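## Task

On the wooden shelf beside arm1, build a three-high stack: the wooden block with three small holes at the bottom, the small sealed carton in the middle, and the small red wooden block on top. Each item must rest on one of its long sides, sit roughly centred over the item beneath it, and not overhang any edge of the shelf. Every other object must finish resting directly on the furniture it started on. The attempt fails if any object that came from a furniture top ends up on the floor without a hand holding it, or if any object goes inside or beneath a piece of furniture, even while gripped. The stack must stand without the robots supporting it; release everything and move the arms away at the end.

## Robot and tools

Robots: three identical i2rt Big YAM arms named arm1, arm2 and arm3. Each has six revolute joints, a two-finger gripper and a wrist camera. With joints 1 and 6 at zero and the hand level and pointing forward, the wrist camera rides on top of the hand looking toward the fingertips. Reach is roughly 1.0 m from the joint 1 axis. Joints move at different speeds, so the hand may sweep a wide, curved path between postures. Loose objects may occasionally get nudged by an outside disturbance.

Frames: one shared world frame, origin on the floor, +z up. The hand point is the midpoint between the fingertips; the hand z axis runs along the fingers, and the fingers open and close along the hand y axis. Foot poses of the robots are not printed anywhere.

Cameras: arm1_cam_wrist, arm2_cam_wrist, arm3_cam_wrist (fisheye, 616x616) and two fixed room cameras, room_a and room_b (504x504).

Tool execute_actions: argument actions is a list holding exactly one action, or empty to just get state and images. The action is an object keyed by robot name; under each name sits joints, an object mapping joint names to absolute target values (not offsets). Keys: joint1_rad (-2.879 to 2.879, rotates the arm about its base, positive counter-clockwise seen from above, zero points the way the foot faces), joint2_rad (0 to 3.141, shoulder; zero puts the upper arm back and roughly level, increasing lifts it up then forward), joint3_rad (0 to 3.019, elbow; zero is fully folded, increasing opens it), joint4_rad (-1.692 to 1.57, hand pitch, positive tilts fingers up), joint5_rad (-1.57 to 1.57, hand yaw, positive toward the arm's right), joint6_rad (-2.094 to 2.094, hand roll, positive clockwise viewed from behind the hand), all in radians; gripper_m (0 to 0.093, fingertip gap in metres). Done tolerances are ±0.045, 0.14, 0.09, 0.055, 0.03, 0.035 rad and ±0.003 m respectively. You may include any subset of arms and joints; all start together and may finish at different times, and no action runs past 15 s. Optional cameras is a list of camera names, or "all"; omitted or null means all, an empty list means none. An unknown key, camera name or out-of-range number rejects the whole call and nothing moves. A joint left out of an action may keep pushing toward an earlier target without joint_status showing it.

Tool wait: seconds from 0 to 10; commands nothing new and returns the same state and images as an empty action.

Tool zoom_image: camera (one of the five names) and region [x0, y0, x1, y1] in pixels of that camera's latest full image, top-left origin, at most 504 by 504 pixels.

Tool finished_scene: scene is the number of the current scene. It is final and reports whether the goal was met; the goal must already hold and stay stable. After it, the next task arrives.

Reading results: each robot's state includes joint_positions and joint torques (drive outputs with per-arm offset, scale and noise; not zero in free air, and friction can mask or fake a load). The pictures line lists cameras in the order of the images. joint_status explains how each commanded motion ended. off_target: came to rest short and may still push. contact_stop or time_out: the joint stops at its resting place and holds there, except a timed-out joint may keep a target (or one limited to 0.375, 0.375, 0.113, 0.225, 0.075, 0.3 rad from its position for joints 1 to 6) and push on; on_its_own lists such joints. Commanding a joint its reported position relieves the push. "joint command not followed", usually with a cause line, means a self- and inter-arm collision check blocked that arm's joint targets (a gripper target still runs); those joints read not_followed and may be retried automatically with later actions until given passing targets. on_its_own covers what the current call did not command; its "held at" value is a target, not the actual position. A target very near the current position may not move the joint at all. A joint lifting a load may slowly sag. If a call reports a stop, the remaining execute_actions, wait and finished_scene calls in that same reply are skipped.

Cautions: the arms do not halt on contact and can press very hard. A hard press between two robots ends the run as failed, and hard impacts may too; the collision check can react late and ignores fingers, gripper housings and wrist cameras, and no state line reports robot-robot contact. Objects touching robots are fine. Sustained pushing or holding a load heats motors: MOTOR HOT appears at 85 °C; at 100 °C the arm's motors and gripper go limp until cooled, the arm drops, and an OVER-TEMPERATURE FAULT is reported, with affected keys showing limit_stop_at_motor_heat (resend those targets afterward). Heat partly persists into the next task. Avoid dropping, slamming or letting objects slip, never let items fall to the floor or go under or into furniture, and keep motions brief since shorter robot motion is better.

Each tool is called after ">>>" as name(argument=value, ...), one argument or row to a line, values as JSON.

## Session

>>> execute_actions(
  actions=[],
)

Scene clock: 0.00 s.
Joint torques (N m, as the arm reports them, + toward a larger angle): no reading
arm1.joint_positions: joint1_rad=+0.170 joint2_rad=+0.592 joint3_rad=+1.635 joint4_rad=-1.318 joint5_rad=-0.115 joint6_rad=-0.635 gripper_m=+0.094
arm1.joint_status: not commanded
arm1.hand: x=-1.0397 y=-0.3011 z=+1.4535 quat_wxyz=(-0.303, -0.333, -0.727, +0.519) (m; scene frame)
arm2.joint_positions: joint1_rad=-0.469 joint2_rad=+0.596 joint3_rad=+1.504 joint4_rad=-1.177 joint5_rad=+0.039 joint6_rad=-0.015 gripper_m=+0.094
arm2.joint_status: not commanded
arm2.hand: x=+0.1148 y=-0.1270 z=+1.5472 quat_wxyz=(-0.477, +0.504, -0.617, -0.370) (m; scene frame)
arm3.joint_positions: joint1_rad=-0.164 joint2_rad=+0.381 joint3_rad=+1.541 joint4_rad=-1.211 joint5_rad=+0.024 joint6_rad=-0.157 gripper_m=+0.095
arm3.joint_status: not commanded
arm3.hand: x=+1.0460 y=+0.3958 z=+1.4741 quat_wxyz=(-0.576, -0.296, -0.657, +0.385) (m; scene frame)
pictures: arm1_cam_wrist, arm2_cam_wrist, arm3_cam_wrist, room_a, room_b
Images, in order (width x height): arm1_cam_wrist 616x616, arm2_cam_wrist 616x616, arm3_cam_wrist 616x616, room_a 504x504, room_b 504x504.

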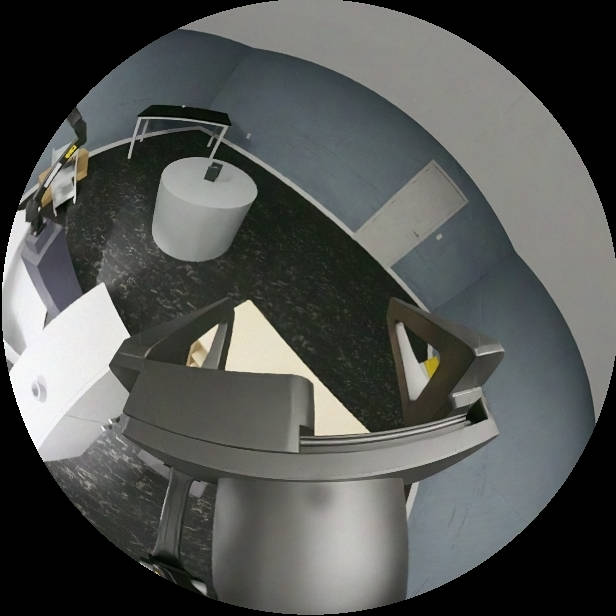

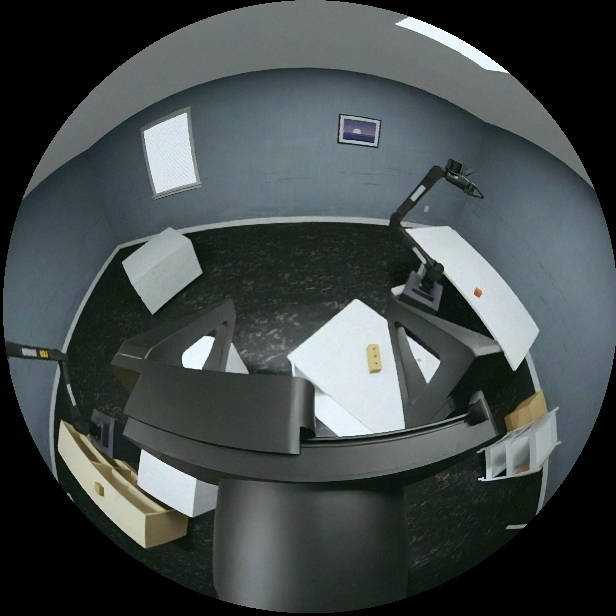

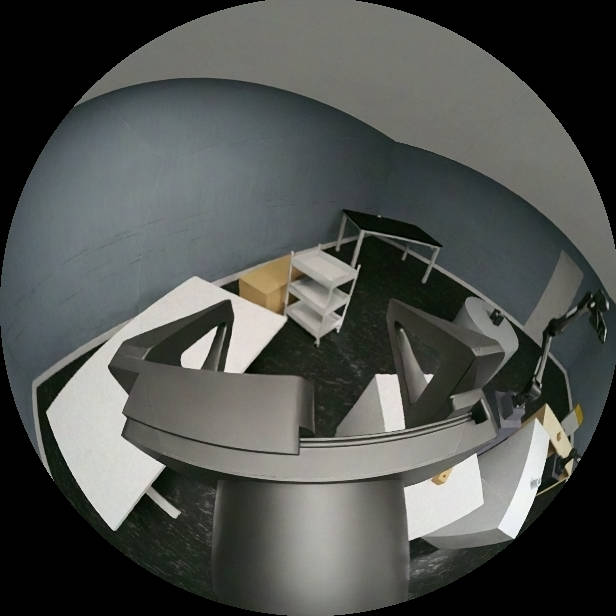

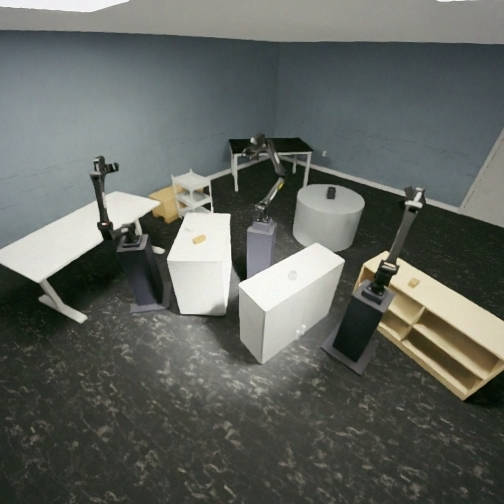

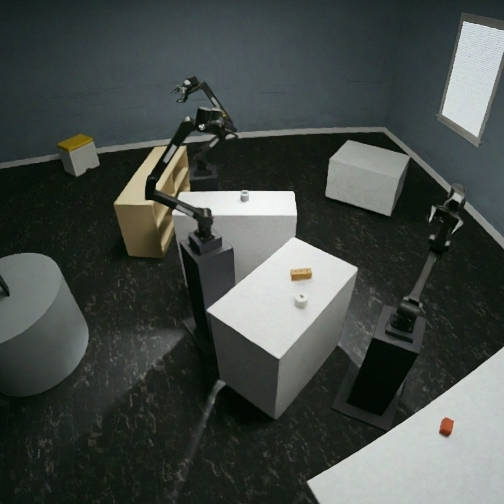

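>>> execute_actions(
  actions=[
    {"arm1":{"joints":{"joint1_rad":-0.3,"joint2_rad":1.389,"joint3_rad":1.349,"joint4_rad":-0.92,"joint5_rad":0,"joint6_rad":0}},"arm2":{"joints":{"joint1_rad":-0.99,"joint2_rad":2.09,"joint3_rad":1.79,"joint4_rad":-1.217,"joint5_rad":0,"joint6_rad":-0.46}},"arm3":{"joints":{"joint1_rad":0.68,"joint2_rad":1.81,"joint3_rad":1.47,"joint4_rad":-1.209,"joint5_rad":0,"joint6_rad":0}}},
  ],
)

Scene clock: 29.53 s.
Joint torques (N m, as the arm reports them, + toward a larger angle): arm1=[  0.06 -10.44  13.85   2.26   0.07   0.04] | arm2=[ -0.25 -19.55   8.2   -0.2   -0.08  -0.02] | arm3=[ -0.93 -18.02  10.32  -0.09   0.12   0.11]
arm1.joint_positions: joint1_rad=-0.303 joint2_rad=+1.394 joint3_rad=+1.327 joint4_rad=-0.939 joint5_rad=-0.001 joint6_rad=-0.008 gripper_m=+0.094
arm1.joint_status: all done
arm1.hand: x=-1.3121 y=-0.5961 z=+1.0742 quat_wxyz=(-0.137, -0.821, -0.499, +0.242) (m; scene frame)
arm2.joint_positions: joint1_rad=-0.990 joint2_rad=+2.111 joint3_rad=+1.773 joint4_rad=-1.206 joint5_rad=+0.001 joint6_rad=-0.451 gripper_m=+0.094
arm2.joint_status: all done
arm2.hand: x=+0.4835 y=+0.1440 z=+0.9581 quat_wxyz=(-0.011, +0.611, -0.792, -0.001) (m; scene frame)
arm3.joint_positions: joint1_rad=+0.689 joint2_rad=+1.813 joint3_rad=+1.465 joint4_rad=-1.210 joint5_rad=+0.000 joint6_rad=-0.011 gripper_m=+0.095
arm3.joint_status: all done
arm3.hand: x=+1.5337 y=+0.3955 z=+0.9077 quat_wxyz=(-0.006, -0.061, -0.998, +0.008) (m; scene frame)
pictures: arm1_cam_wrist, arm2_cam_wrist, arm3_cam_wrist, room_a, room_b
Images, in order (width x height): arm1_cam_wrist 616x616, arm2_cam_wrist 616x616, arm3_cam_wrist 616x616, room_a 504x504, room_b 504x504.

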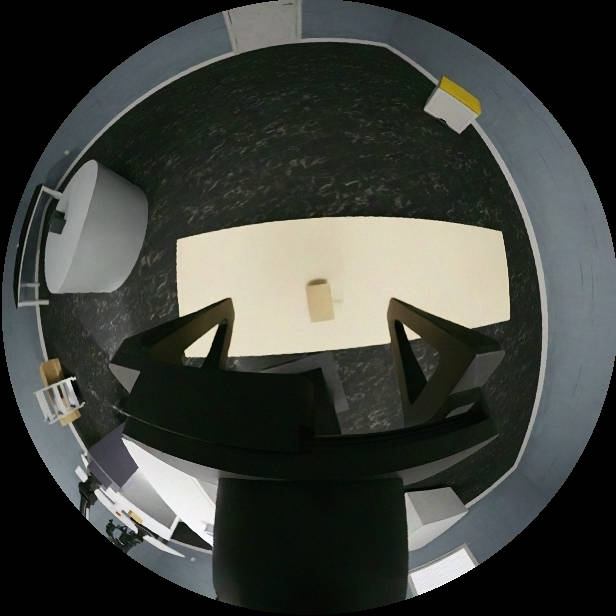

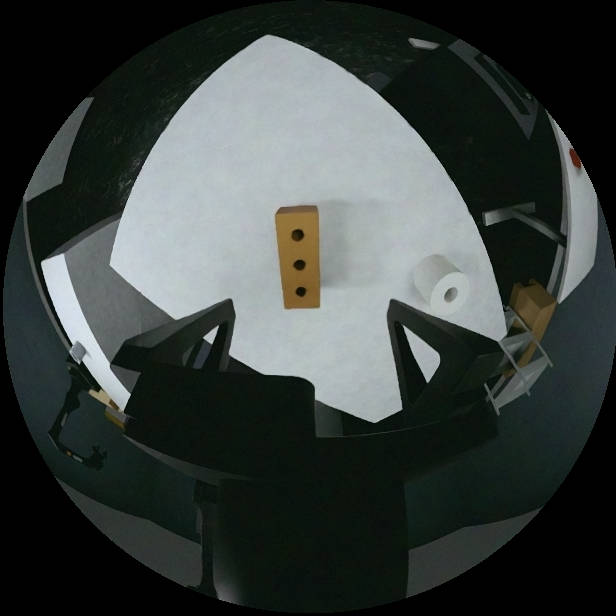

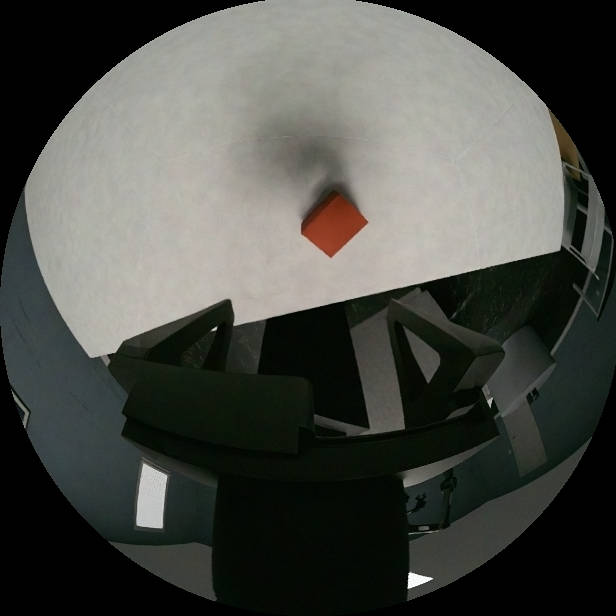

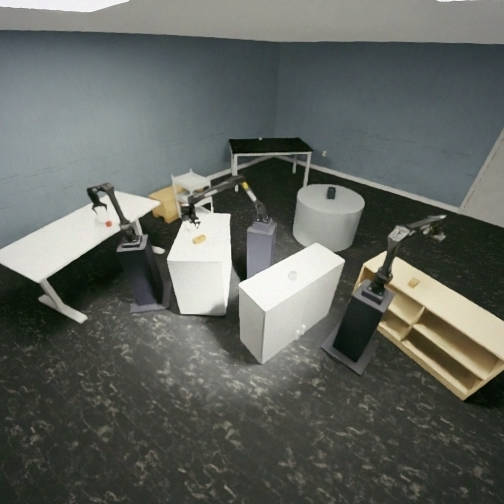

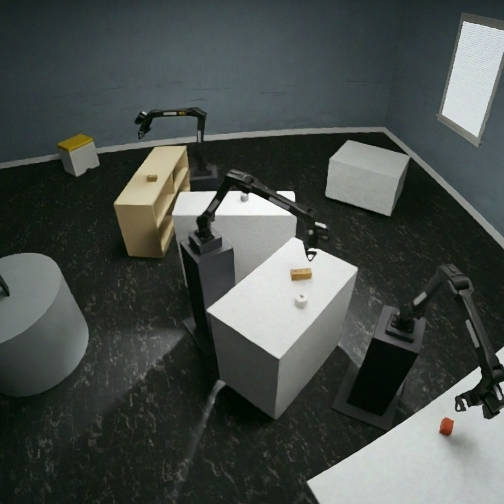

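>>> zoom_image(
  camera="arm3_cam_wrist",
  region=[270, 160, 390, 280],
)

>>> zoom_image(
  camera="arm2_cam_wrist",
  region=[240, 190, 370, 320],
)

>>> zoom_image(
  camera="arm1_cam_wrist",
  region=[270, 250, 370, 350],
)

Region (270, 160, 390, 280) of arm3_cam_wrist's 616x616 image, scaled by 4.200, with more detail than that image has.

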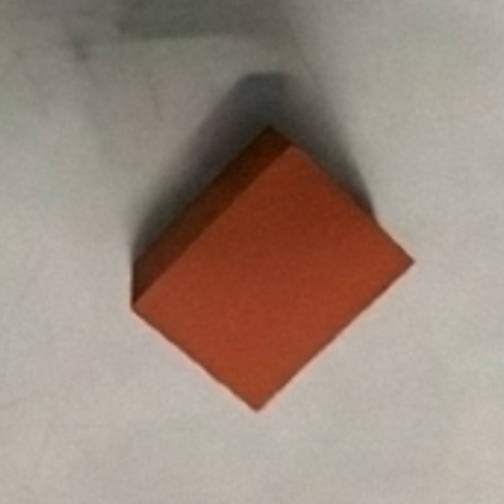

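Region (240, 190, 370, 320) of arm2_cam_wrist's 616x616 image, scaled by 3.877, with more detail than that image has.

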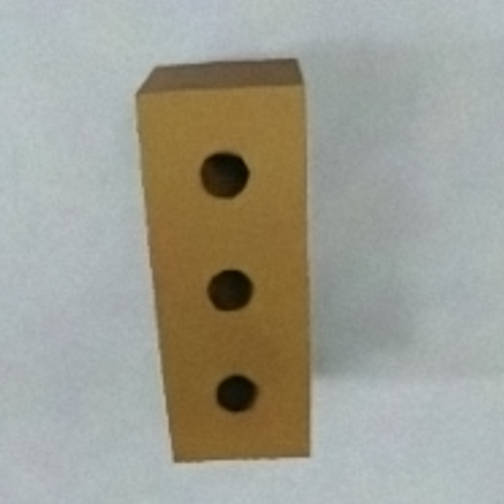

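Region (270, 250, 370, 350) of arm1_cam_wrist's 616x616 image, scaled by 5.040, with more detail than that image has.

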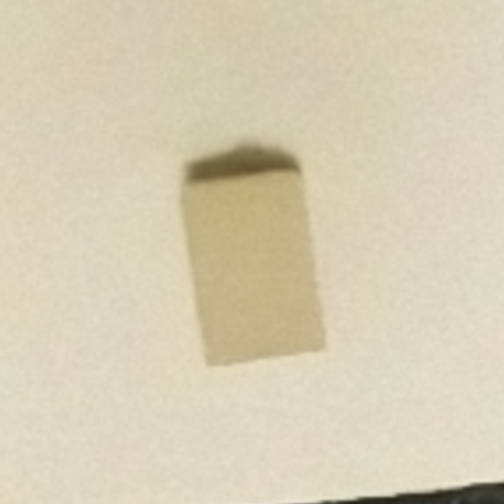

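>>> execute_actions(
  actions=[
    {"arm1":{"joints":{"joint1_rad":2.0,"joint2_rad":1.518,"joint3_rad":1.505,"joint4_rad":-0.947}},"arm2":{"joints":{"joint1_rad":-1.008,"joint2_rad":2.15,"joint3_rad":1.56,"joint4_rad":-0.945,"joint6_rad":-0.505}},"arm3":{"joints":{"joint1_rad":0.635,"joint2_rad":1.92,"joint3_rad":1.4,"joint4_rad":-1.02,"joint6_rad":0.68}}},
  ],
  cameras=["arm1_cam_wrist","arm2_cam_wrist","arm3_cam_wrist"],
)

Scene clock: 83.17 s.
Joint torques (N m, as the arm reports them, + toward a larger angle): arm1=[ -0.37 -11.9   16.09   1.13   0.03   0.01] | arm2=[ -0.72 -18.72   6.21   1.06  -0.1    0.01] | arm3=[ -0.18 -19.79   9.1    0.22   0.18   0.11]
arm1.joint_positions: joint1_rad=+2.006 joint2_rad=+1.516 joint3_rad=+1.457 joint4_rad=-0.939 joint5_rad=-0.001 joint6_rad=-0.006 gripper_m=+0.094
arm1.joint_status: all done
arm1.hand: x=-0.4945 y=+0.0185 z=+1.0717 quat_wxyz=(-0.276, +0.120, -0.953, -0.039) (m; scene frame)
arm2.joint_positions: joint1_rad=-1.003 joint2_rad=+2.162 joint3_rad=+1.559 joint4_rad=-0.962 joint5_rad=+0.001 joint6_rad=-0.496 gripper_m=+0.094
arm2.joint_status: all done
arm2.hand: x=+0.4653 y=+0.1106 z=+0.8547 quat_wxyz=(-0.001, +0.624, -0.782, +0.001) (m; scene frame)
arm3.joint_positions: joint1_rad=+0.634 joint2_rad=+1.935 joint3_rad=+1.398 joint4_rad=-1.032 joint5_rad=+0.000 joint6_rad=+0.668 gripper_m=+0.095
arm3.joint_status: all done
arm3.hand: x=+1.5372 y=+0.3636 z=+0.8215 quat_wxyz=(-0.004, -0.416, -0.909, +0.007) (m; scene frame)
pictures: arm1_cam_wrist, arm2_cam_wrist, arm3_cam_wrist
Images, in order (width x height): arm1_cam_wrist 616x616, arm2_cam_wrist 616x616, arm3_cam_wrist 616x616.

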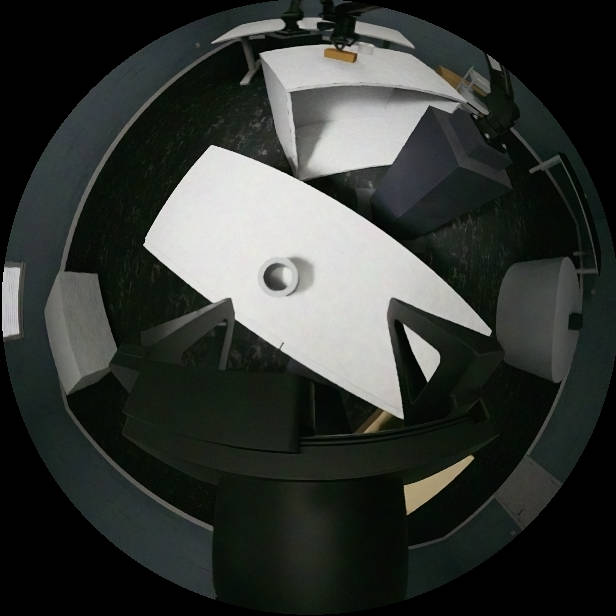

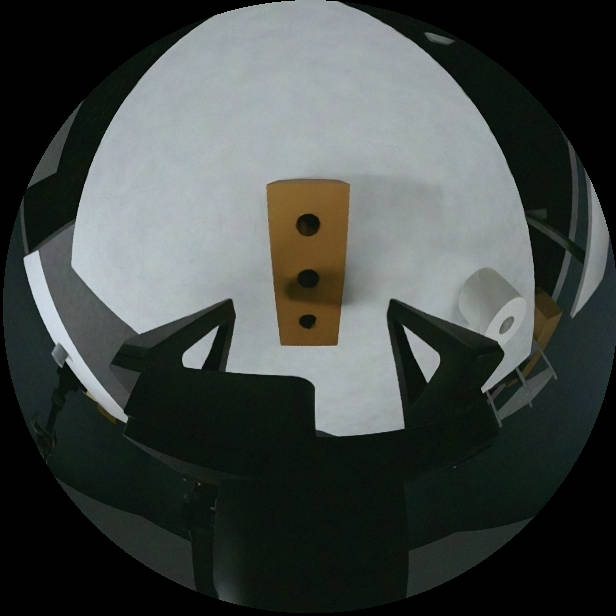

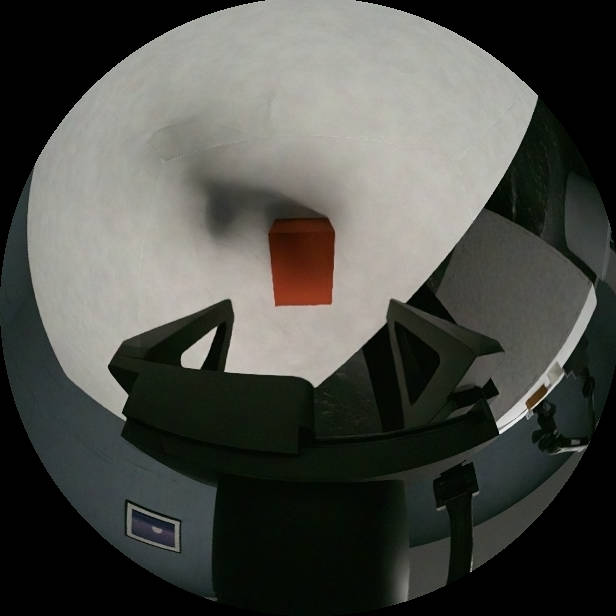

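>>> execute_actions(
  actions=[
    {"arm1":{"joints":{"joint1_rad":1.75,"joint2_rad":0.9,"joint3_rad":1.2,"joint4_rad":-1.5}},"arm2":{"joints":{"joint1_rad":-0.985,"joint2_rad":2.24,"joint3_rad":1.63,"joint4_rad":-0.905}},"arm3":{"joints":{"joint1_rad":0.65,"joint2_rad":2.025,"joint3_rad":1.368,"joint4_rad":-0.89}}},
  ],
  cameras=["arm2_cam_wrist","arm3_cam_wrist"],
)

Scene clock: 116.73 s.
Joint torques (N m, as the arm reports them, + toward a larger angle): arm1=[ 0.92 -1.38 10.8   0.63 -0.08  0.01] | arm2=[  0.51 -18.98   9.16   0.89  -0.06  -0.01] | arm3=[  0.78 -19.37   8.21   0.24   0.18   0.11]
arm1.joint_positions: joint1_rad=+1.740 joint2_rad=+0.894 joint3_rad=+1.204 joint4_rad=-1.486 joint5_rad=+0.002 joint6_rad=-0.005 gripper_m=+0.094
arm1.joint_status: all done
arm1.hand: x=-0.7635 y=-0.1313 z=+1.1478 quat_wxyz=(-0.190, -0.008, -0.982, -0.001) (m; scene frame)
arm2.joint_positions: joint1_rad=-0.990 joint2_rad=+2.239 joint3_rad=+1.586 joint4_rad=-0.919 joint5_rad=+0.001 joint6_rad=-0.496 gripper_m=+0.094
arm2.joint_status: all done
arm2.hand: x=+0.4641 y=+0.1210 z=+0.8175 quat_wxyz=(+0.003, +0.629, -0.777, +0.002) (m; scene frame)
arm3.joint_positions: joint1_rad=+0.638 joint2_rad=+2.029 joint3_rad=+1.369 joint4_rad=-0.902 joint5_rad=+0.000 joint6_rad=+0.669 gripper_m=+0.095
arm3.joint_status: all done
arm3.hand: x=+1.5428 y=+0.3638 z=+0.7629 quat_wxyz=(-0.008, -0.414, -0.910, +0.006) (m; scene frame)
pictures: arm2_cam_wrist, arm3_cam_wrist
Images, in order (width x height): arm2_cam_wrist 616x616, arm3_cam_wrist 616x616.

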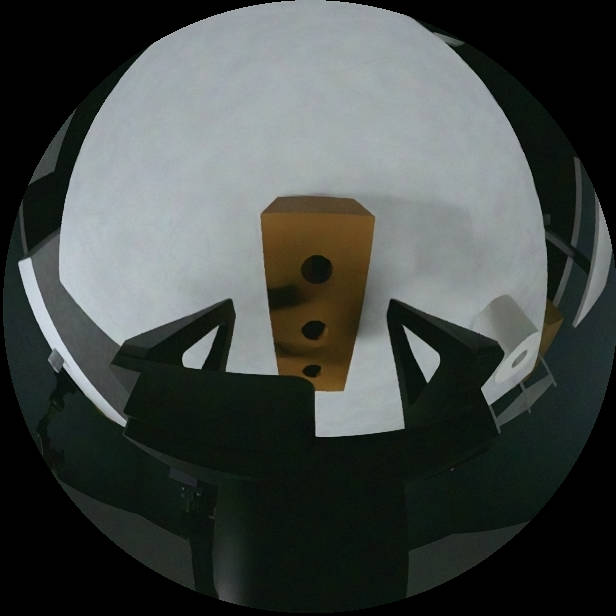

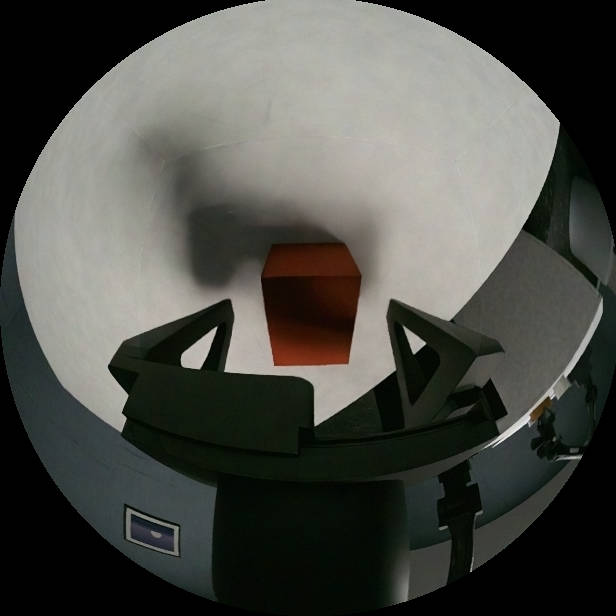

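>>> execute_actions(
  actions=[
    {"arm2":{"joints":{"gripper_m":0.02}},"arm3":{"joints":{"gripper_m":0.02}}},
  ],
  cameras=[],
)

>>> execute_actions(
  actions=[
    {"arm2":{"joints":{"joint2_rad":2.09,"joint3_rad":1.68,"joint4_rad":-1.15}},"arm3":{"joints":{"joint2_rad":1.78,"joint3_rad":1.52,"joint4_rad":-1.29}}},
  ],
  cameras=[],
)

Scene clock: 125.53 s.
Joint torques (N m, as the arm reports them, + toward a larger angle): arm1=[ 0.94 -1.34 10.86  0.62 -0.08  0.01] | arm2=[  0.37 -18.07   9.09   0.77  -0.09   0.01] | arm3=[  0.7  -19.41   8.18   0.22   0.18   0.1 ]
arm1.joint_positions: joint1_rad=+1.740 joint2_rad=+0.894 joint3_rad=+1.204 joint4_rad=-1.486 joint5_rad=+0.002 joint6_rad=-0.005 gripper_m=+0.094
arm1.joint_status: not commanded
arm1.hand: x=-0.7635 y=-0.1313 z=+1.1478 quat_wxyz=(-0.190, -0.008, -0.982, -0.001) (m; scene frame)
arm2.joint_positions: joint1_rad=-0.990 joint2_rad=+2.239 joint3_rad=+1.586 joint4_rad=-0.918 joint5_rad=+0.001 joint6_rad=-0.497 gripper_m=+0.045
arm2.joint_status: gripper_m off_target (ended at +0.045, target +0.020)
arm2.hand: x=+0.4642 y=+0.1210 z=+0.8175 quat_wxyz=(+0.003, +0.629, -0.777, +0.002) (m; scene frame)
arm3.joint_positions: joint1_rad=+0.638 joint2_rad=+2.029 joint3_rad=+1.369 joint4_rad=-0.902 joint5_rad=+0.000 joint6_rad=+0.669 gripper_m=+0.045
arm3.joint_status: gripper_m off_target (ended at +0.045, target +0.020)
arm3.hand: x=+1.5428 y=+0.3638 z=+0.7629 quat_wxyz=(-0.008, -0.414, -0.910, +0.006) (m; scene frame)
pictures: none
No camera images: the call's "cameras" was empty. Leave "cameras" out to get every camera's image.

Scene clock: 126.87 s.
Joint torques (N m, as the arm reports them, + toward a larger angle): arm1=[ 0.91 -1.42 10.87  0.61 -0.08  0.01] | arm2=[  0.33 -17.97   9.95  -0.5   -0.06   0.01] | arm3=[  0.72 -17.34  12.72  -0.51   0.18   0.11]
arm1.joint_positions: joint1_rad=+1.740 joint2_rad=+0.894 joint3_rad=+1.204 joint4_rad=-1.486 joint5_rad=+0.002 joint6_rad=-0.005 gripper_m=+0.094
arm1.joint_status: not commanded
arm1.hand: x=-0.7635 y=-0.1313 z=+1.1478 quat_wxyz=(-0.190, -0.008, -0.982, -0.001) (m; scene frame)
arm2.joint_positions: joint1_rad=-0.990 joint2_rad=+2.101 joint3_rad=+1.633 joint4_rad=-1.135 joint5_rad=+0.001 joint6_rad=-0.497 gripper_m=+0.045
arm2.joint_status: all done
arm2.hand: x=+0.4592 y=+0.1155 z=+0.9145 quat_wxyz=(+0.019, +0.629, -0.777, +0.005) (m; scene frame)
arm3.joint_positions: joint1_rad=+0.638 joint2_rad=+1.778 joint3_rad=+1.491 joint4_rad=-1.280 joint5_rad=+0.000 joint6_rad=+0.669 gripper_m=+0.045
arm3.joint_status: all done
arm3.hand: x=+1.5223 y=+0.3701 z=+0.9355 quat_wxyz=(-0.005, -0.414, -0.910, +0.006) (m; scene frame)
pictures: none
No camera images: the call's "cameras" was empty. Leave "cameras" out to get every camera's image.

>>> execute_actions(
  actions=[
    {"arm2":{"joints":{"joint1_rad":0.918,"joint4_rad":-1.09,"joint6_rad":-0.35}},"arm3":{"joints":{"joint1_rad":-1.72,"joint2_rad":2.025,"joint3_rad":1.95,"joint4_rad":-1.46,"joint6_rad":0}}},
  ],
  cameras=["arm2_cam_wrist","arm3_cam_wrist","room_a"],
)

Scene clock: 146.40 s.
Joint torques (N m, as the arm reports them, + toward a larger angle): arm1=[ 0.91 -1.39 10.86  0.6  -0.08  0.01] | arm2=[ -0.51 -18.38   9.26   0.18   0.07   0.17] | arm3=[  0.97 -24.19  13.39  -0.54   0.02  -0.14]
arm1.joint_positions: joint1_rad=+1.740 joint2_rad=+0.894 joint3_rad=+1.204 joint4_rad=-1.486 joint5_rad=+0.002 joint6_rad=-0.005 gripper_m=+0.094
arm1.joint_status: not commanded
arm1.hand: x=-0.7635 y=-0.1313 z=+1.1478 quat_wxyz=(-0.190, -0.008, -0.982, -0.001) (m; scene frame)
arm2.joint_positions: joint1_rad=+0.920 joint2_rad=+2.101 joint3_rad=+1.644 joint4_rad=-1.089 joint5_rad=-0.002 joint6_rad=-0.359 gripper_m=+0.045
arm2.joint_status: all done
arm2.hand: x=-0.5134 y=-0.1210 z=+0.9218 quat_wxyz=(-0.001, +1.000, -0.004, -0.013) (m; scene frame)
arm3.joint_positions: joint1_rad=-1.726 joint2_rad=+2.060 joint3_rad=+1.917 joint4_rad=-1.449 joint5_rad=+0.002 joint6_rad=+0.012 gripper_m=+0.045
arm3.joint_status: all done
arm3.hand: x=+0.4727 y=+0.1168 z=+0.9388 quat_wxyz=(-0.003, -0.958, -0.286, -0.008) (m; scene frame)
pictures: arm2_cam_wrist, arm3_cam_wrist, room_a
Images, in order (width x height): arm2_cam_wrist 616x616, arm3_cam_wrist 616x616, room_a 504x504.

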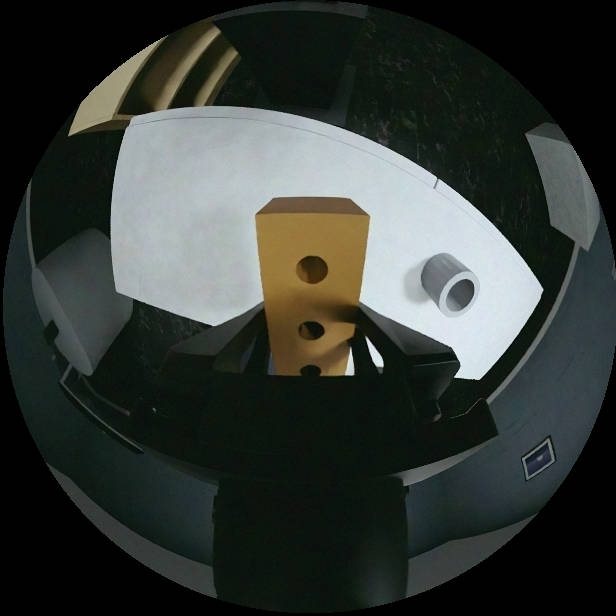

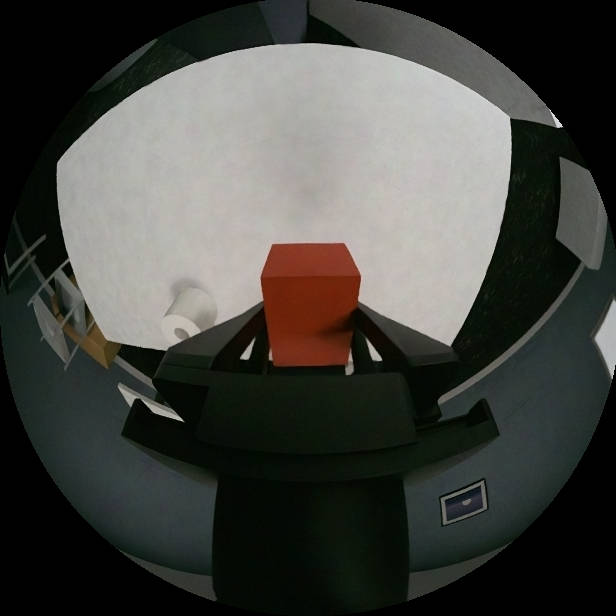

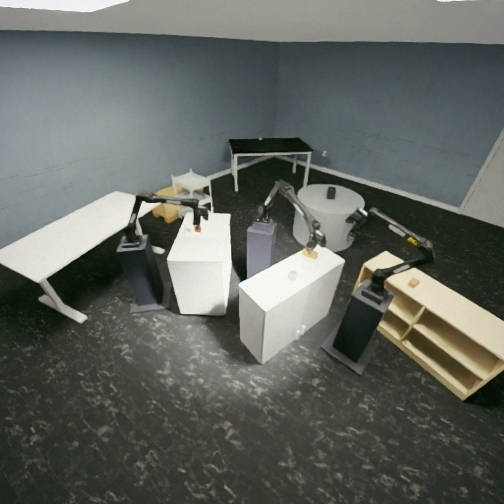

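>>> execute_actions(
  actions=[
    {"arm2":{"joints":{"joint2_rad":2.24,"joint3_rad":1.575,"joint4_rad":-0.88}},"arm3":{"joints":{"joint2_rad":2.125,"joint3_rad":1.765,"joint4_rad":-1.175}}},
  ],
  cameras=["arm2_cam_wrist","arm3_cam_wrist"],
)

Scene clock: 160.53 s.
Joint torques (N m, as the arm reports them, + toward a larger angle): arm1=[ 0.92 -1.4  10.87  0.62 -0.08  0.01] | arm2=[  0.5  -19.98   5.66   0.87   0.06   0.17] | arm3=[  0.87 -23.52  10.15   0.26   0.03  -0.14]
arm1.joint_positions: joint1_rad=+1.740 joint2_rad=+0.894 joint3_rad=+1.204 joint4_rad=-1.486 joint5_rad=+0.002 joint6_rad=-0.005 gripper_m=+0.094
arm1.joint_status: not commanded
arm1.hand: x=-0.7635 y=-0.1313 z=+1.1478 quat_wxyz=(-0.190, -0.008, -0.982, -0.001) (m; scene frame)
arm2.joint_positions: joint1_rad=+0.920 joint2_rad=+2.268 joint3_rad=+1.571 joint4_rad=-0.895 joint5_rad=-0.002 joint6_rad=-0.358 gripper_m=+0.044
arm2.joint_status: all done
arm2.hand: x=-0.4986 y=-0.1273 z=+0.7994 quat_wxyz=(+0.007, +1.000, -0.005, +0.009) (m; scene frame)
arm3.joint_positions: joint1_rad=-1.726 joint2_rad=+2.146 joint3_rad=+1.760 joint4_rad=-1.187 joint5_rad=+0.002 joint6_rad=+0.011 gripper_m=+0.045
arm3.joint_status: all done
arm3.hand: x=+0.4680 y=+0.1120 z=+0.8282 quat_wxyz=(-0.005, -0.958, -0.286, +0.001) (m; scene frame)
pictures: arm2_cam_wrist, arm3_cam_wrist
Images, in order (width x height): arm2_cam_wrist 616x616, arm3_cam_wrist 616x616.

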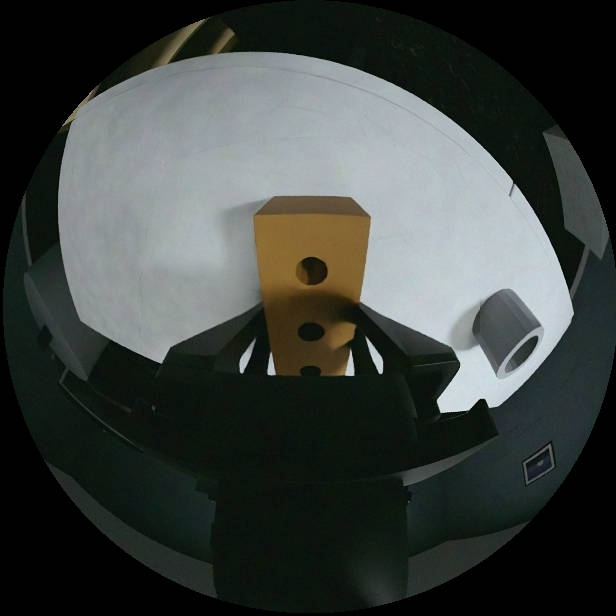

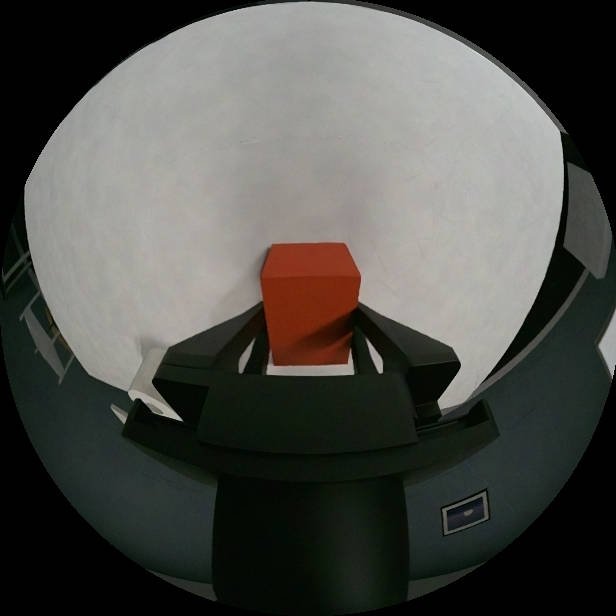

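>>> execute_actions(
  actions=[
    {"arm2":{"joints":{"joint2_rad":2.31,"joint4_rad":-0.86}},"arm3":{"joints":{"joint2_rad":2.195}}},
  ],
  cameras=["arm2_cam_wrist","arm3_cam_wrist"],
)

Scene clock: 164.80 s.
Joint torques (N m, as the arm reports them, + toward a larger angle): arm1=[ 0.92 -1.36 10.88  0.61 -0.08  0.01] | arm2=[ -0.14 -15.58   5.83   1.38   0.03   0.18] | arm3=[  0.68 -18.81  10.19   0.2    0.05  -0.15]
arm1.joint_positions: joint1_rad=+1.740 joint2_rad=+0.894 joint3_rad=+1.204 joint4_rad=-1.486 joint5_rad=+0.002 joint6_rad=-0.005 gripper_m=+0.094
arm1.joint_status: not commanded
arm1.hand: x=-0.7635 y=-0.1313 z=+1.1478 quat_wxyz=(-0.190, -0.008, -0.982, -0.001) (m; scene frame)
arm2.joint_positions: joint1_rad=+0.920 joint2_rad=+2.270 joint3_rad=+1.571 joint4_rad=-0.885 joint5_rad=-0.002 joint6_rad=-0.358 gripper_m=+0.044
arm2.joint_status: all done
arm2.hand: x=-0.5007 y=-0.1265 z=+0.7987 quat_wxyz=(+0.005, +1.000, -0.005, +0.004) (m; scene frame)
arm3.joint_positions: joint1_rad=-1.726 joint2_rad=+2.151 joint3_rad=+1.760 joint4_rad=-1.185 joint5_rad=+0.002 joint6_rad=+0.011 gripper_m=+0.045
arm3.joint_status: all done
arm3.hand: x=+0.4680 y=+0.1119 z=+0.8247 quat_wxyz=(-0.005, -0.958, -0.286, +0.000) (m; scene frame)
pictures: arm2_cam_wrist, arm3_cam_wrist
Images, in order (width x height): arm2_cam_wrist 616x616, arm3_cam_wrist 616x616.

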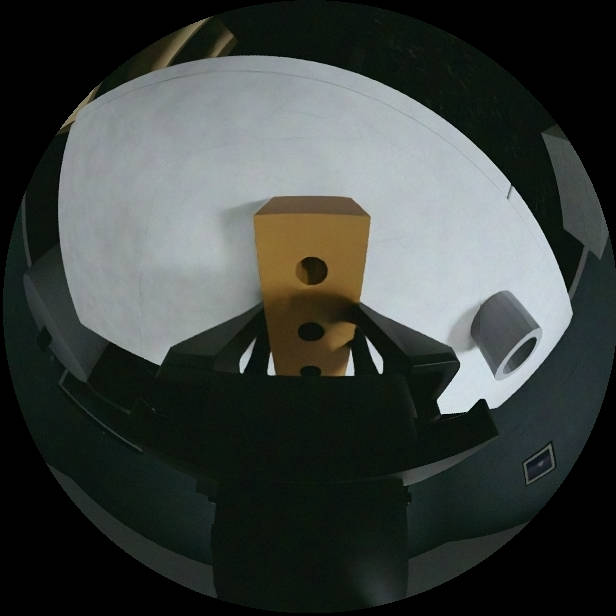

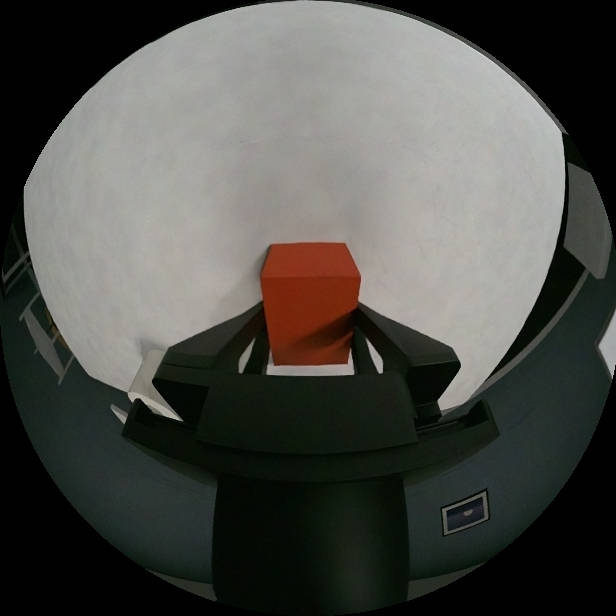

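>>> execute_actions(
  actions=[
    {"arm2":{"joints":{"joint2_rad":2.25,"joint4_rad":-0.885,"gripper_m":0.093}},"arm3":{"joints":{"joint2_rad":2.14,"gripper_m":0.093}}},
  ],
  cameras=[],
)

>>> execute_actions(
  actions=[
    {"arm2":{"joints":{"joint2_rad":2.07,"joint3_rad":1.68,"joint4_rad":-1.15}},"arm3":{"joints":{"joint2_rad":1.3,"joint3_rad":1.5,"joint4_rad":-1.55}}},
  ],
  cameras=["arm2_cam_wrist","room_a"],
)

Scene clock: 177.23 s.
Joint torques (N m, as the arm reports them, + toward a larger angle): arm1=[ 0.89 -1.37 10.86  0.6  -0.08  0.01] | arm2=[ -0.62 -19.61   5.76   0.09   0.03   0.21] | arm3=[  0.83 -22.79  10.12   0.15   0.04  -0.14]
arm1.joint_positions: joint1_rad=+1.740 joint2_rad=+0.894 joint3_rad=+1.204 joint4_rad=-1.486 joint5_rad=+0.002 joint6_rad=-0.005 gripper_m=+0.094
arm1.joint_status: not commanded
arm1.hand: x=-0.7635 y=-0.1313 z=+1.1478 quat_wxyz=(-0.190, -0.008, -0.982, -0.001) (m; scene frame)
arm2.joint_positions: joint1_rad=+0.920 joint2_rad=+2.270 joint3_rad=+1.571 joint4_rad=-0.885 joint5_rad=-0.002 joint6_rad=-0.358 gripper_m=+0.093
arm2.joint_status: all done
arm2.hand: x=-0.5007 y=-0.1265 z=+0.7987 quat_wxyz=(+0.005, +1.000, -0.005, +0.004) (m; scene frame)
arm3.joint_positions: joint1_rad=-1.726 joint2_rad=+2.151 joint3_rad=+1.760 joint4_rad=-1.184 joint5_rad=+0.002 joint6_rad=+0.011 gripper_m=+0.093
arm3.joint_status: all done
arm3.hand: x=+0.4679 y=+0.1118 z=+0.8252 quat_wxyz=(-0.005, -0.958, -0.287, +0.000) (m; scene frame)
pictures: none
No camera images: the call's "cameras" was empty. Leave "cameras" out to get every camera's image.

Scene clock: 178.90 s.
Joint torques (N m, as the arm reports them, + toward a larger angle): arm1=[ 0.88 -1.38 10.86  0.6  -0.08  0.01] | arm2=[ -0.26 -17.03   9.11  -0.54   0.03   0.19] | arm3=[  0.67 -10.62  11.    -0.01   0.04  -0.14]
arm1.joint_positions: joint1_rad=+1.740 joint2_rad=+0.894 joint3_rad=+1.204 joint4_rad=-1.486 joint5_rad=+0.002 joint6_rad=-0.005 gripper_m=+0.094
arm1.joint_status: not commanded
arm1.hand: x=-0.7635 y=-0.1313 z=+1.1478 quat_wxyz=(-0.190, -0.008, -0.982, -0.001) (m; scene frame)
arm2.joint_positions: joint1_rad=+0.920 joint2_rad=+2.058 joint3_rad=+1.650 joint4_rad=-1.135 joint5_rad=-0.002 joint6_rad=-0.358 gripper_m=+0.093
arm2.joint_status: all done
arm2.hand: x=-0.5093 y=-0.1222 z=+0.9494 quat_wxyz=(-0.002, +1.000, -0.005, -0.014) (m; scene frame)
arm3.joint_positions: joint1_rad=-1.726 joint2_rad=+1.299 joint3_rad=+1.496 joint4_rad=-1.544 joint5_rad=+0.002 joint6_rad=+0.011 gripper_m=+0.093
arm3.joint_status: all done
arm3.hand: x=+0.6534 y=+0.2413 z=+1.1533 quat_wxyz=(-0.039, -0.952, -0.284, +0.109) (m; scene frame)
pictures: arm2_cam_wrist, room_a
Images, in order (width x height): arm2_cam_wrist 616x616, room_a 504x504.

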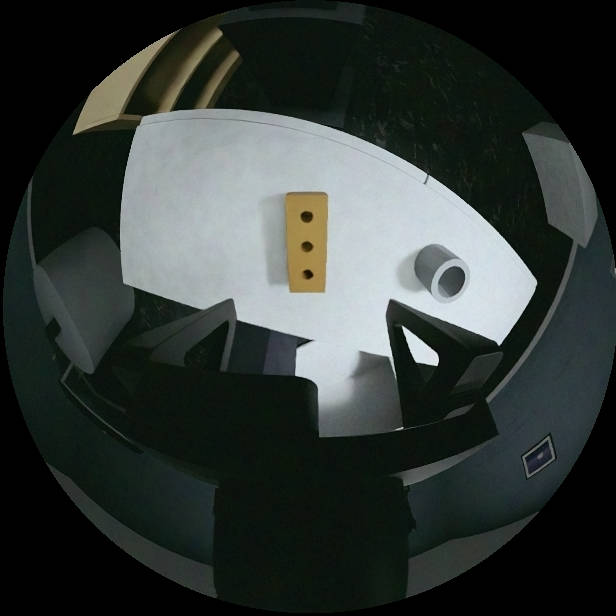

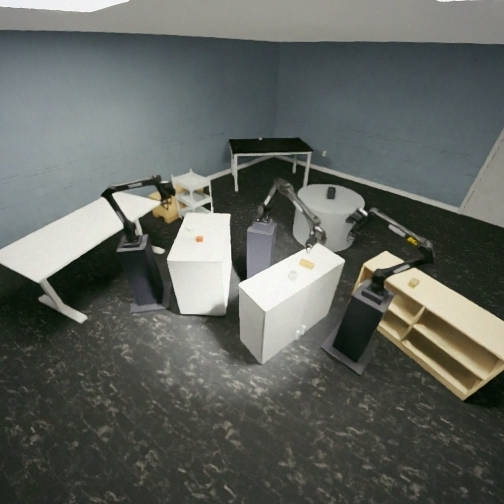

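>>> execute_actions(
  actions=[
    {"arm1":{"joints":{"joint1_rad":1.765}},"arm2":{"joints":{"joint1_rad":-1.0,"joint2_rad":2.1,"joint3_rad":1.62,"joint4_rad":-1.06,"joint6_rad":0.277}},"arm3":{"joints":{"joint1_rad":0,"joint2_rad":0.5,"joint3_rad":0.8,"joint4_rad":-1.0}}},
  ],
  cameras=["arm2_cam_wrist"],
)

Scene clock: 200.47 s.
Joint torques (N m, as the arm reports them, + toward a larger angle): arm1=[ 0.9  -1.41 10.86  0.62 -0.08  0.01] | arm2=[ -0.47 -17.95   5.87   0.41   0.07   0.17] | arm3=[ 0.67 -1.13 10.78  1.64  0.17 -0.12]
arm1.joint_positions: joint1_rad=+1.755 joint2_rad=+0.894 joint3_rad=+1.204 joint4_rad=-1.486 joint5_rad=+0.002 joint6_rad=-0.005 gripper_m=+0.094
arm1.joint_status: all done
arm1.hand: x=-0.7634 y=-0.1269 z=+1.1479 quat_wxyz=(-0.191, +0.000, -0.982, -0.002) (m; scene frame)
arm2.joint_positions: joint1_rad=-1.003 joint2_rad=+2.096 joint3_rad=+1.630 joint4_rad=-1.063 joint5_rad=+0.000 joint6_rad=+0.269 gripper_m=+0.093
arm2.joint_status: all done
arm2.hand: x=+0.4764 y=+0.1234 z=+0.9169 quat_wxyz=(-0.016, +0.287, -0.958, -0.009) (m; scene frame)
arm3.joint_positions: joint1_rad=-0.007 joint2_rad=+0.505 joint3_rad=+0.806 joint4_rad=-1.020 joint5_rad=-0.001 joint6_rad=+0.009 gripper_m=+0.093
arm3.joint_status: all done
arm3.hand: x=+1.1820 y=+0.2698 z=+1.1288 quat_wxyz=(-0.382, -0.368, -0.830, +0.171) (m; scene frame)
pictures: arm2_cam_wrist
Images, in order (width x height): arm2_cam_wrist 616x616.

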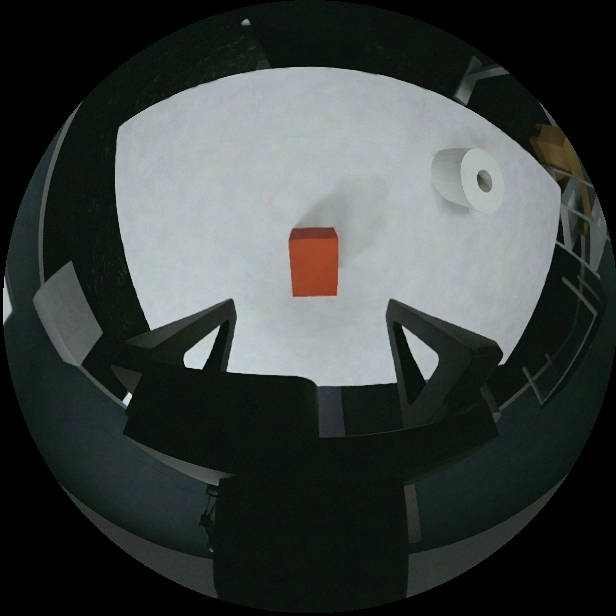

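>>> execute_actions(
  actions=[
    {"arm1":{"joints":{"joint2_rad":1.95,"joint3_rad":1.455,"joint4_rad":-1.02}},"arm2":{"joints":{"joint2_rad":2.212,"joint3_rad":1.58,"joint4_rad":-0.9}}},
  ],
  cameras=["arm2_cam_wrist","arm1_cam_wrist"],
)

Scene clock: 212.27 s.
Joint torques (N m, as the arm reports them, + toward a larger angle): arm1=[  1.05 -16.8   11.15   0.88  -0.08   0.01] | arm2=[ -0.09 -19.17   6.01   0.95   0.     0.17] | arm3=[ 0.69 -1.12 10.78  1.63  0.17 -0.12]
arm1.joint_positions: joint1_rad=+1.755 joint2_rad=+1.956 joint3_rad=+1.438 joint4_rad=-1.030 joint5_rad=+0.002 joint6_rad=-0.005 gripper_m=+0.094
arm1.joint_status: all done
arm1.hand: x=-0.4984 y=-0.1251 z=+0.8087 quat_wxyz=(-0.006, +0.001, -1.000, -0.003) (m; scene frame)
arm2.joint_positions: joint1_rad=-1.003 joint2_rad=+2.228 joint3_rad=+1.578 joint4_rad=-0.917 joint5_rad=+0.000 joint6_rad=+0.269 gripper_m=+0.093
arm2.joint_status: all done
arm2.hand: x=+0.4695 y=+0.1152 z=+0.8215 quat_wxyz=(+0.000, +0.287, -0.958, +0.001) (m; scene frame)
arm3.joint_positions: joint1_rad=-0.007 joint2_rad=+0.505 joint3_rad=+0.806 joint4_rad=-1.020 joint5_rad=-0.001 joint6_rad=+0.009 gripper_m=+0.093
arm3.joint_status: not commanded
arm3.hand: x=+1.1820 y=+0.2698 z=+1.1288 quat_wxyz=(-0.382, -0.368, -0.830, +0.171) (m; scene frame)
pictures: arm1_cam_wrist, arm2_cam_wrist
Images, in order (width x height): arm1_cam_wrist 616x616, arm2_cam_wrist 616x616.

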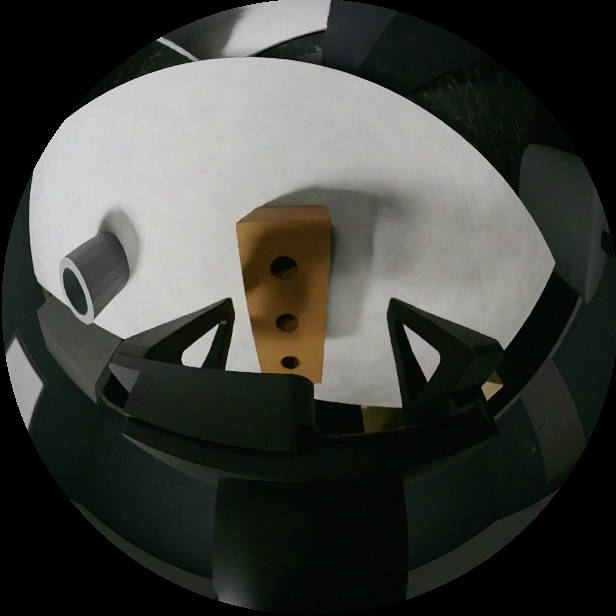

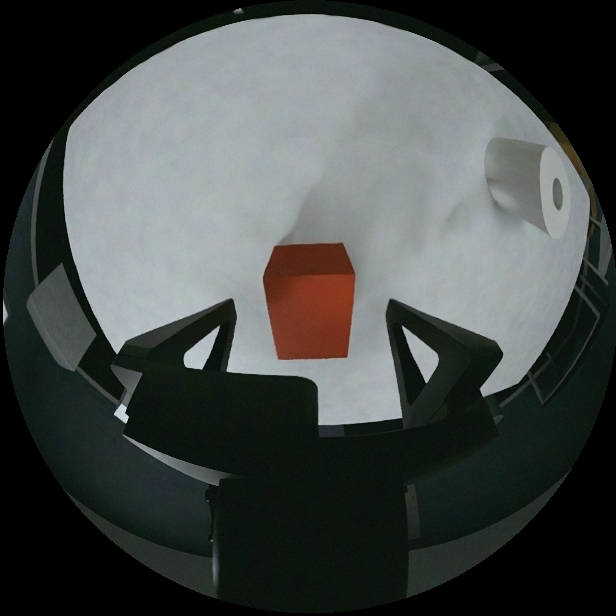

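>>> execute_actions(
  actions=[
    {"arm1":{"joints":{"joint1_rad":1.787,"joint2_rad":1.995}},"arm2":{"joints":{"gripper_m":0.02}}},
  ],
  cameras=["arm1_cam_wrist"],
)

Scene clock: 217.27 s.
Joint torques (N m, as the arm reports them, + toward a larger angle): arm1=[  0.64 -14.53  11.06   0.86  -0.08   0.01] | arm2=[  0.45 -19.38   5.87   0.95   0.07   0.13] | arm3=[ 0.66 -1.12 10.78  1.63  0.17 -0.12]
arm1.joint_positions: joint1_rad=+1.783 joint2_rad=+1.969 joint3_rad=+1.438 joint4_rad=-1.030 joint5_rad=+0.002 joint6_rad=-0.005 gripper_m=+0.094
arm1.joint_status: all done
arm1.hand: x=-0.5001 y=-0.1094 z=+0.8016 quat_wxyz=(+0.000, +0.014, -1.000, -0.003) (m; scene frame)
arm2.joint_positions: joint1_rad=-1.003 joint2_rad=+2.228 joint3_rad=+1.578 joint4_rad=-0.917 joint5_rad=+0.000 joint6_rad=+0.270 gripper_m=+0.044
arm2.joint_status: gripper_m off_target (ended at +0.044, target +0.020)
arm2.hand: x=+0.4695 y=+0.1153 z=+0.8215 quat_wxyz=(+0.000, +0.287, -0.958, +0.001) (m; scene frame)
arm3.joint_positions: joint1_rad=-0.007 joint2_rad=+0.505 joint3_rad=+0.806 joint4_rad=-1.020 joint5_rad=-0.001 joint6_rad=+0.009 gripper_m=+0.093
arm3.joint_status: not commanded
arm3.hand: x=+1.1820 y=+0.2698 z=+1.1288 quat_wxyz=(-0.382, -0.368, -0.830, +0.171) (m; scene frame)
pictures: arm1_cam_wrist
Images, in order (width x height): arm1_cam_wrist 616x616.

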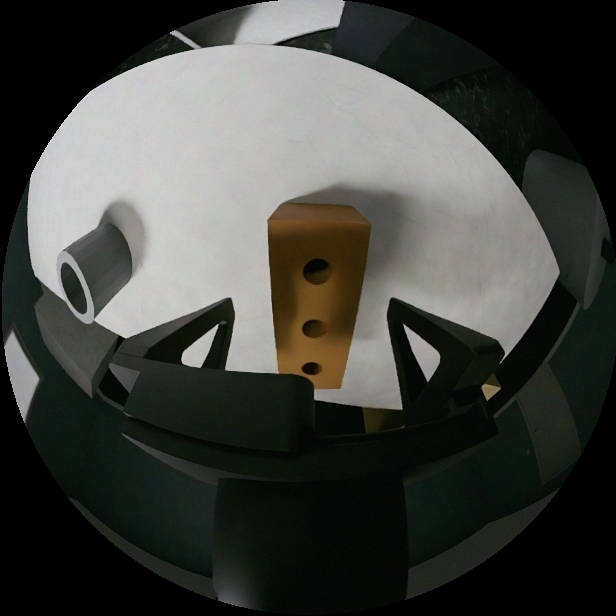

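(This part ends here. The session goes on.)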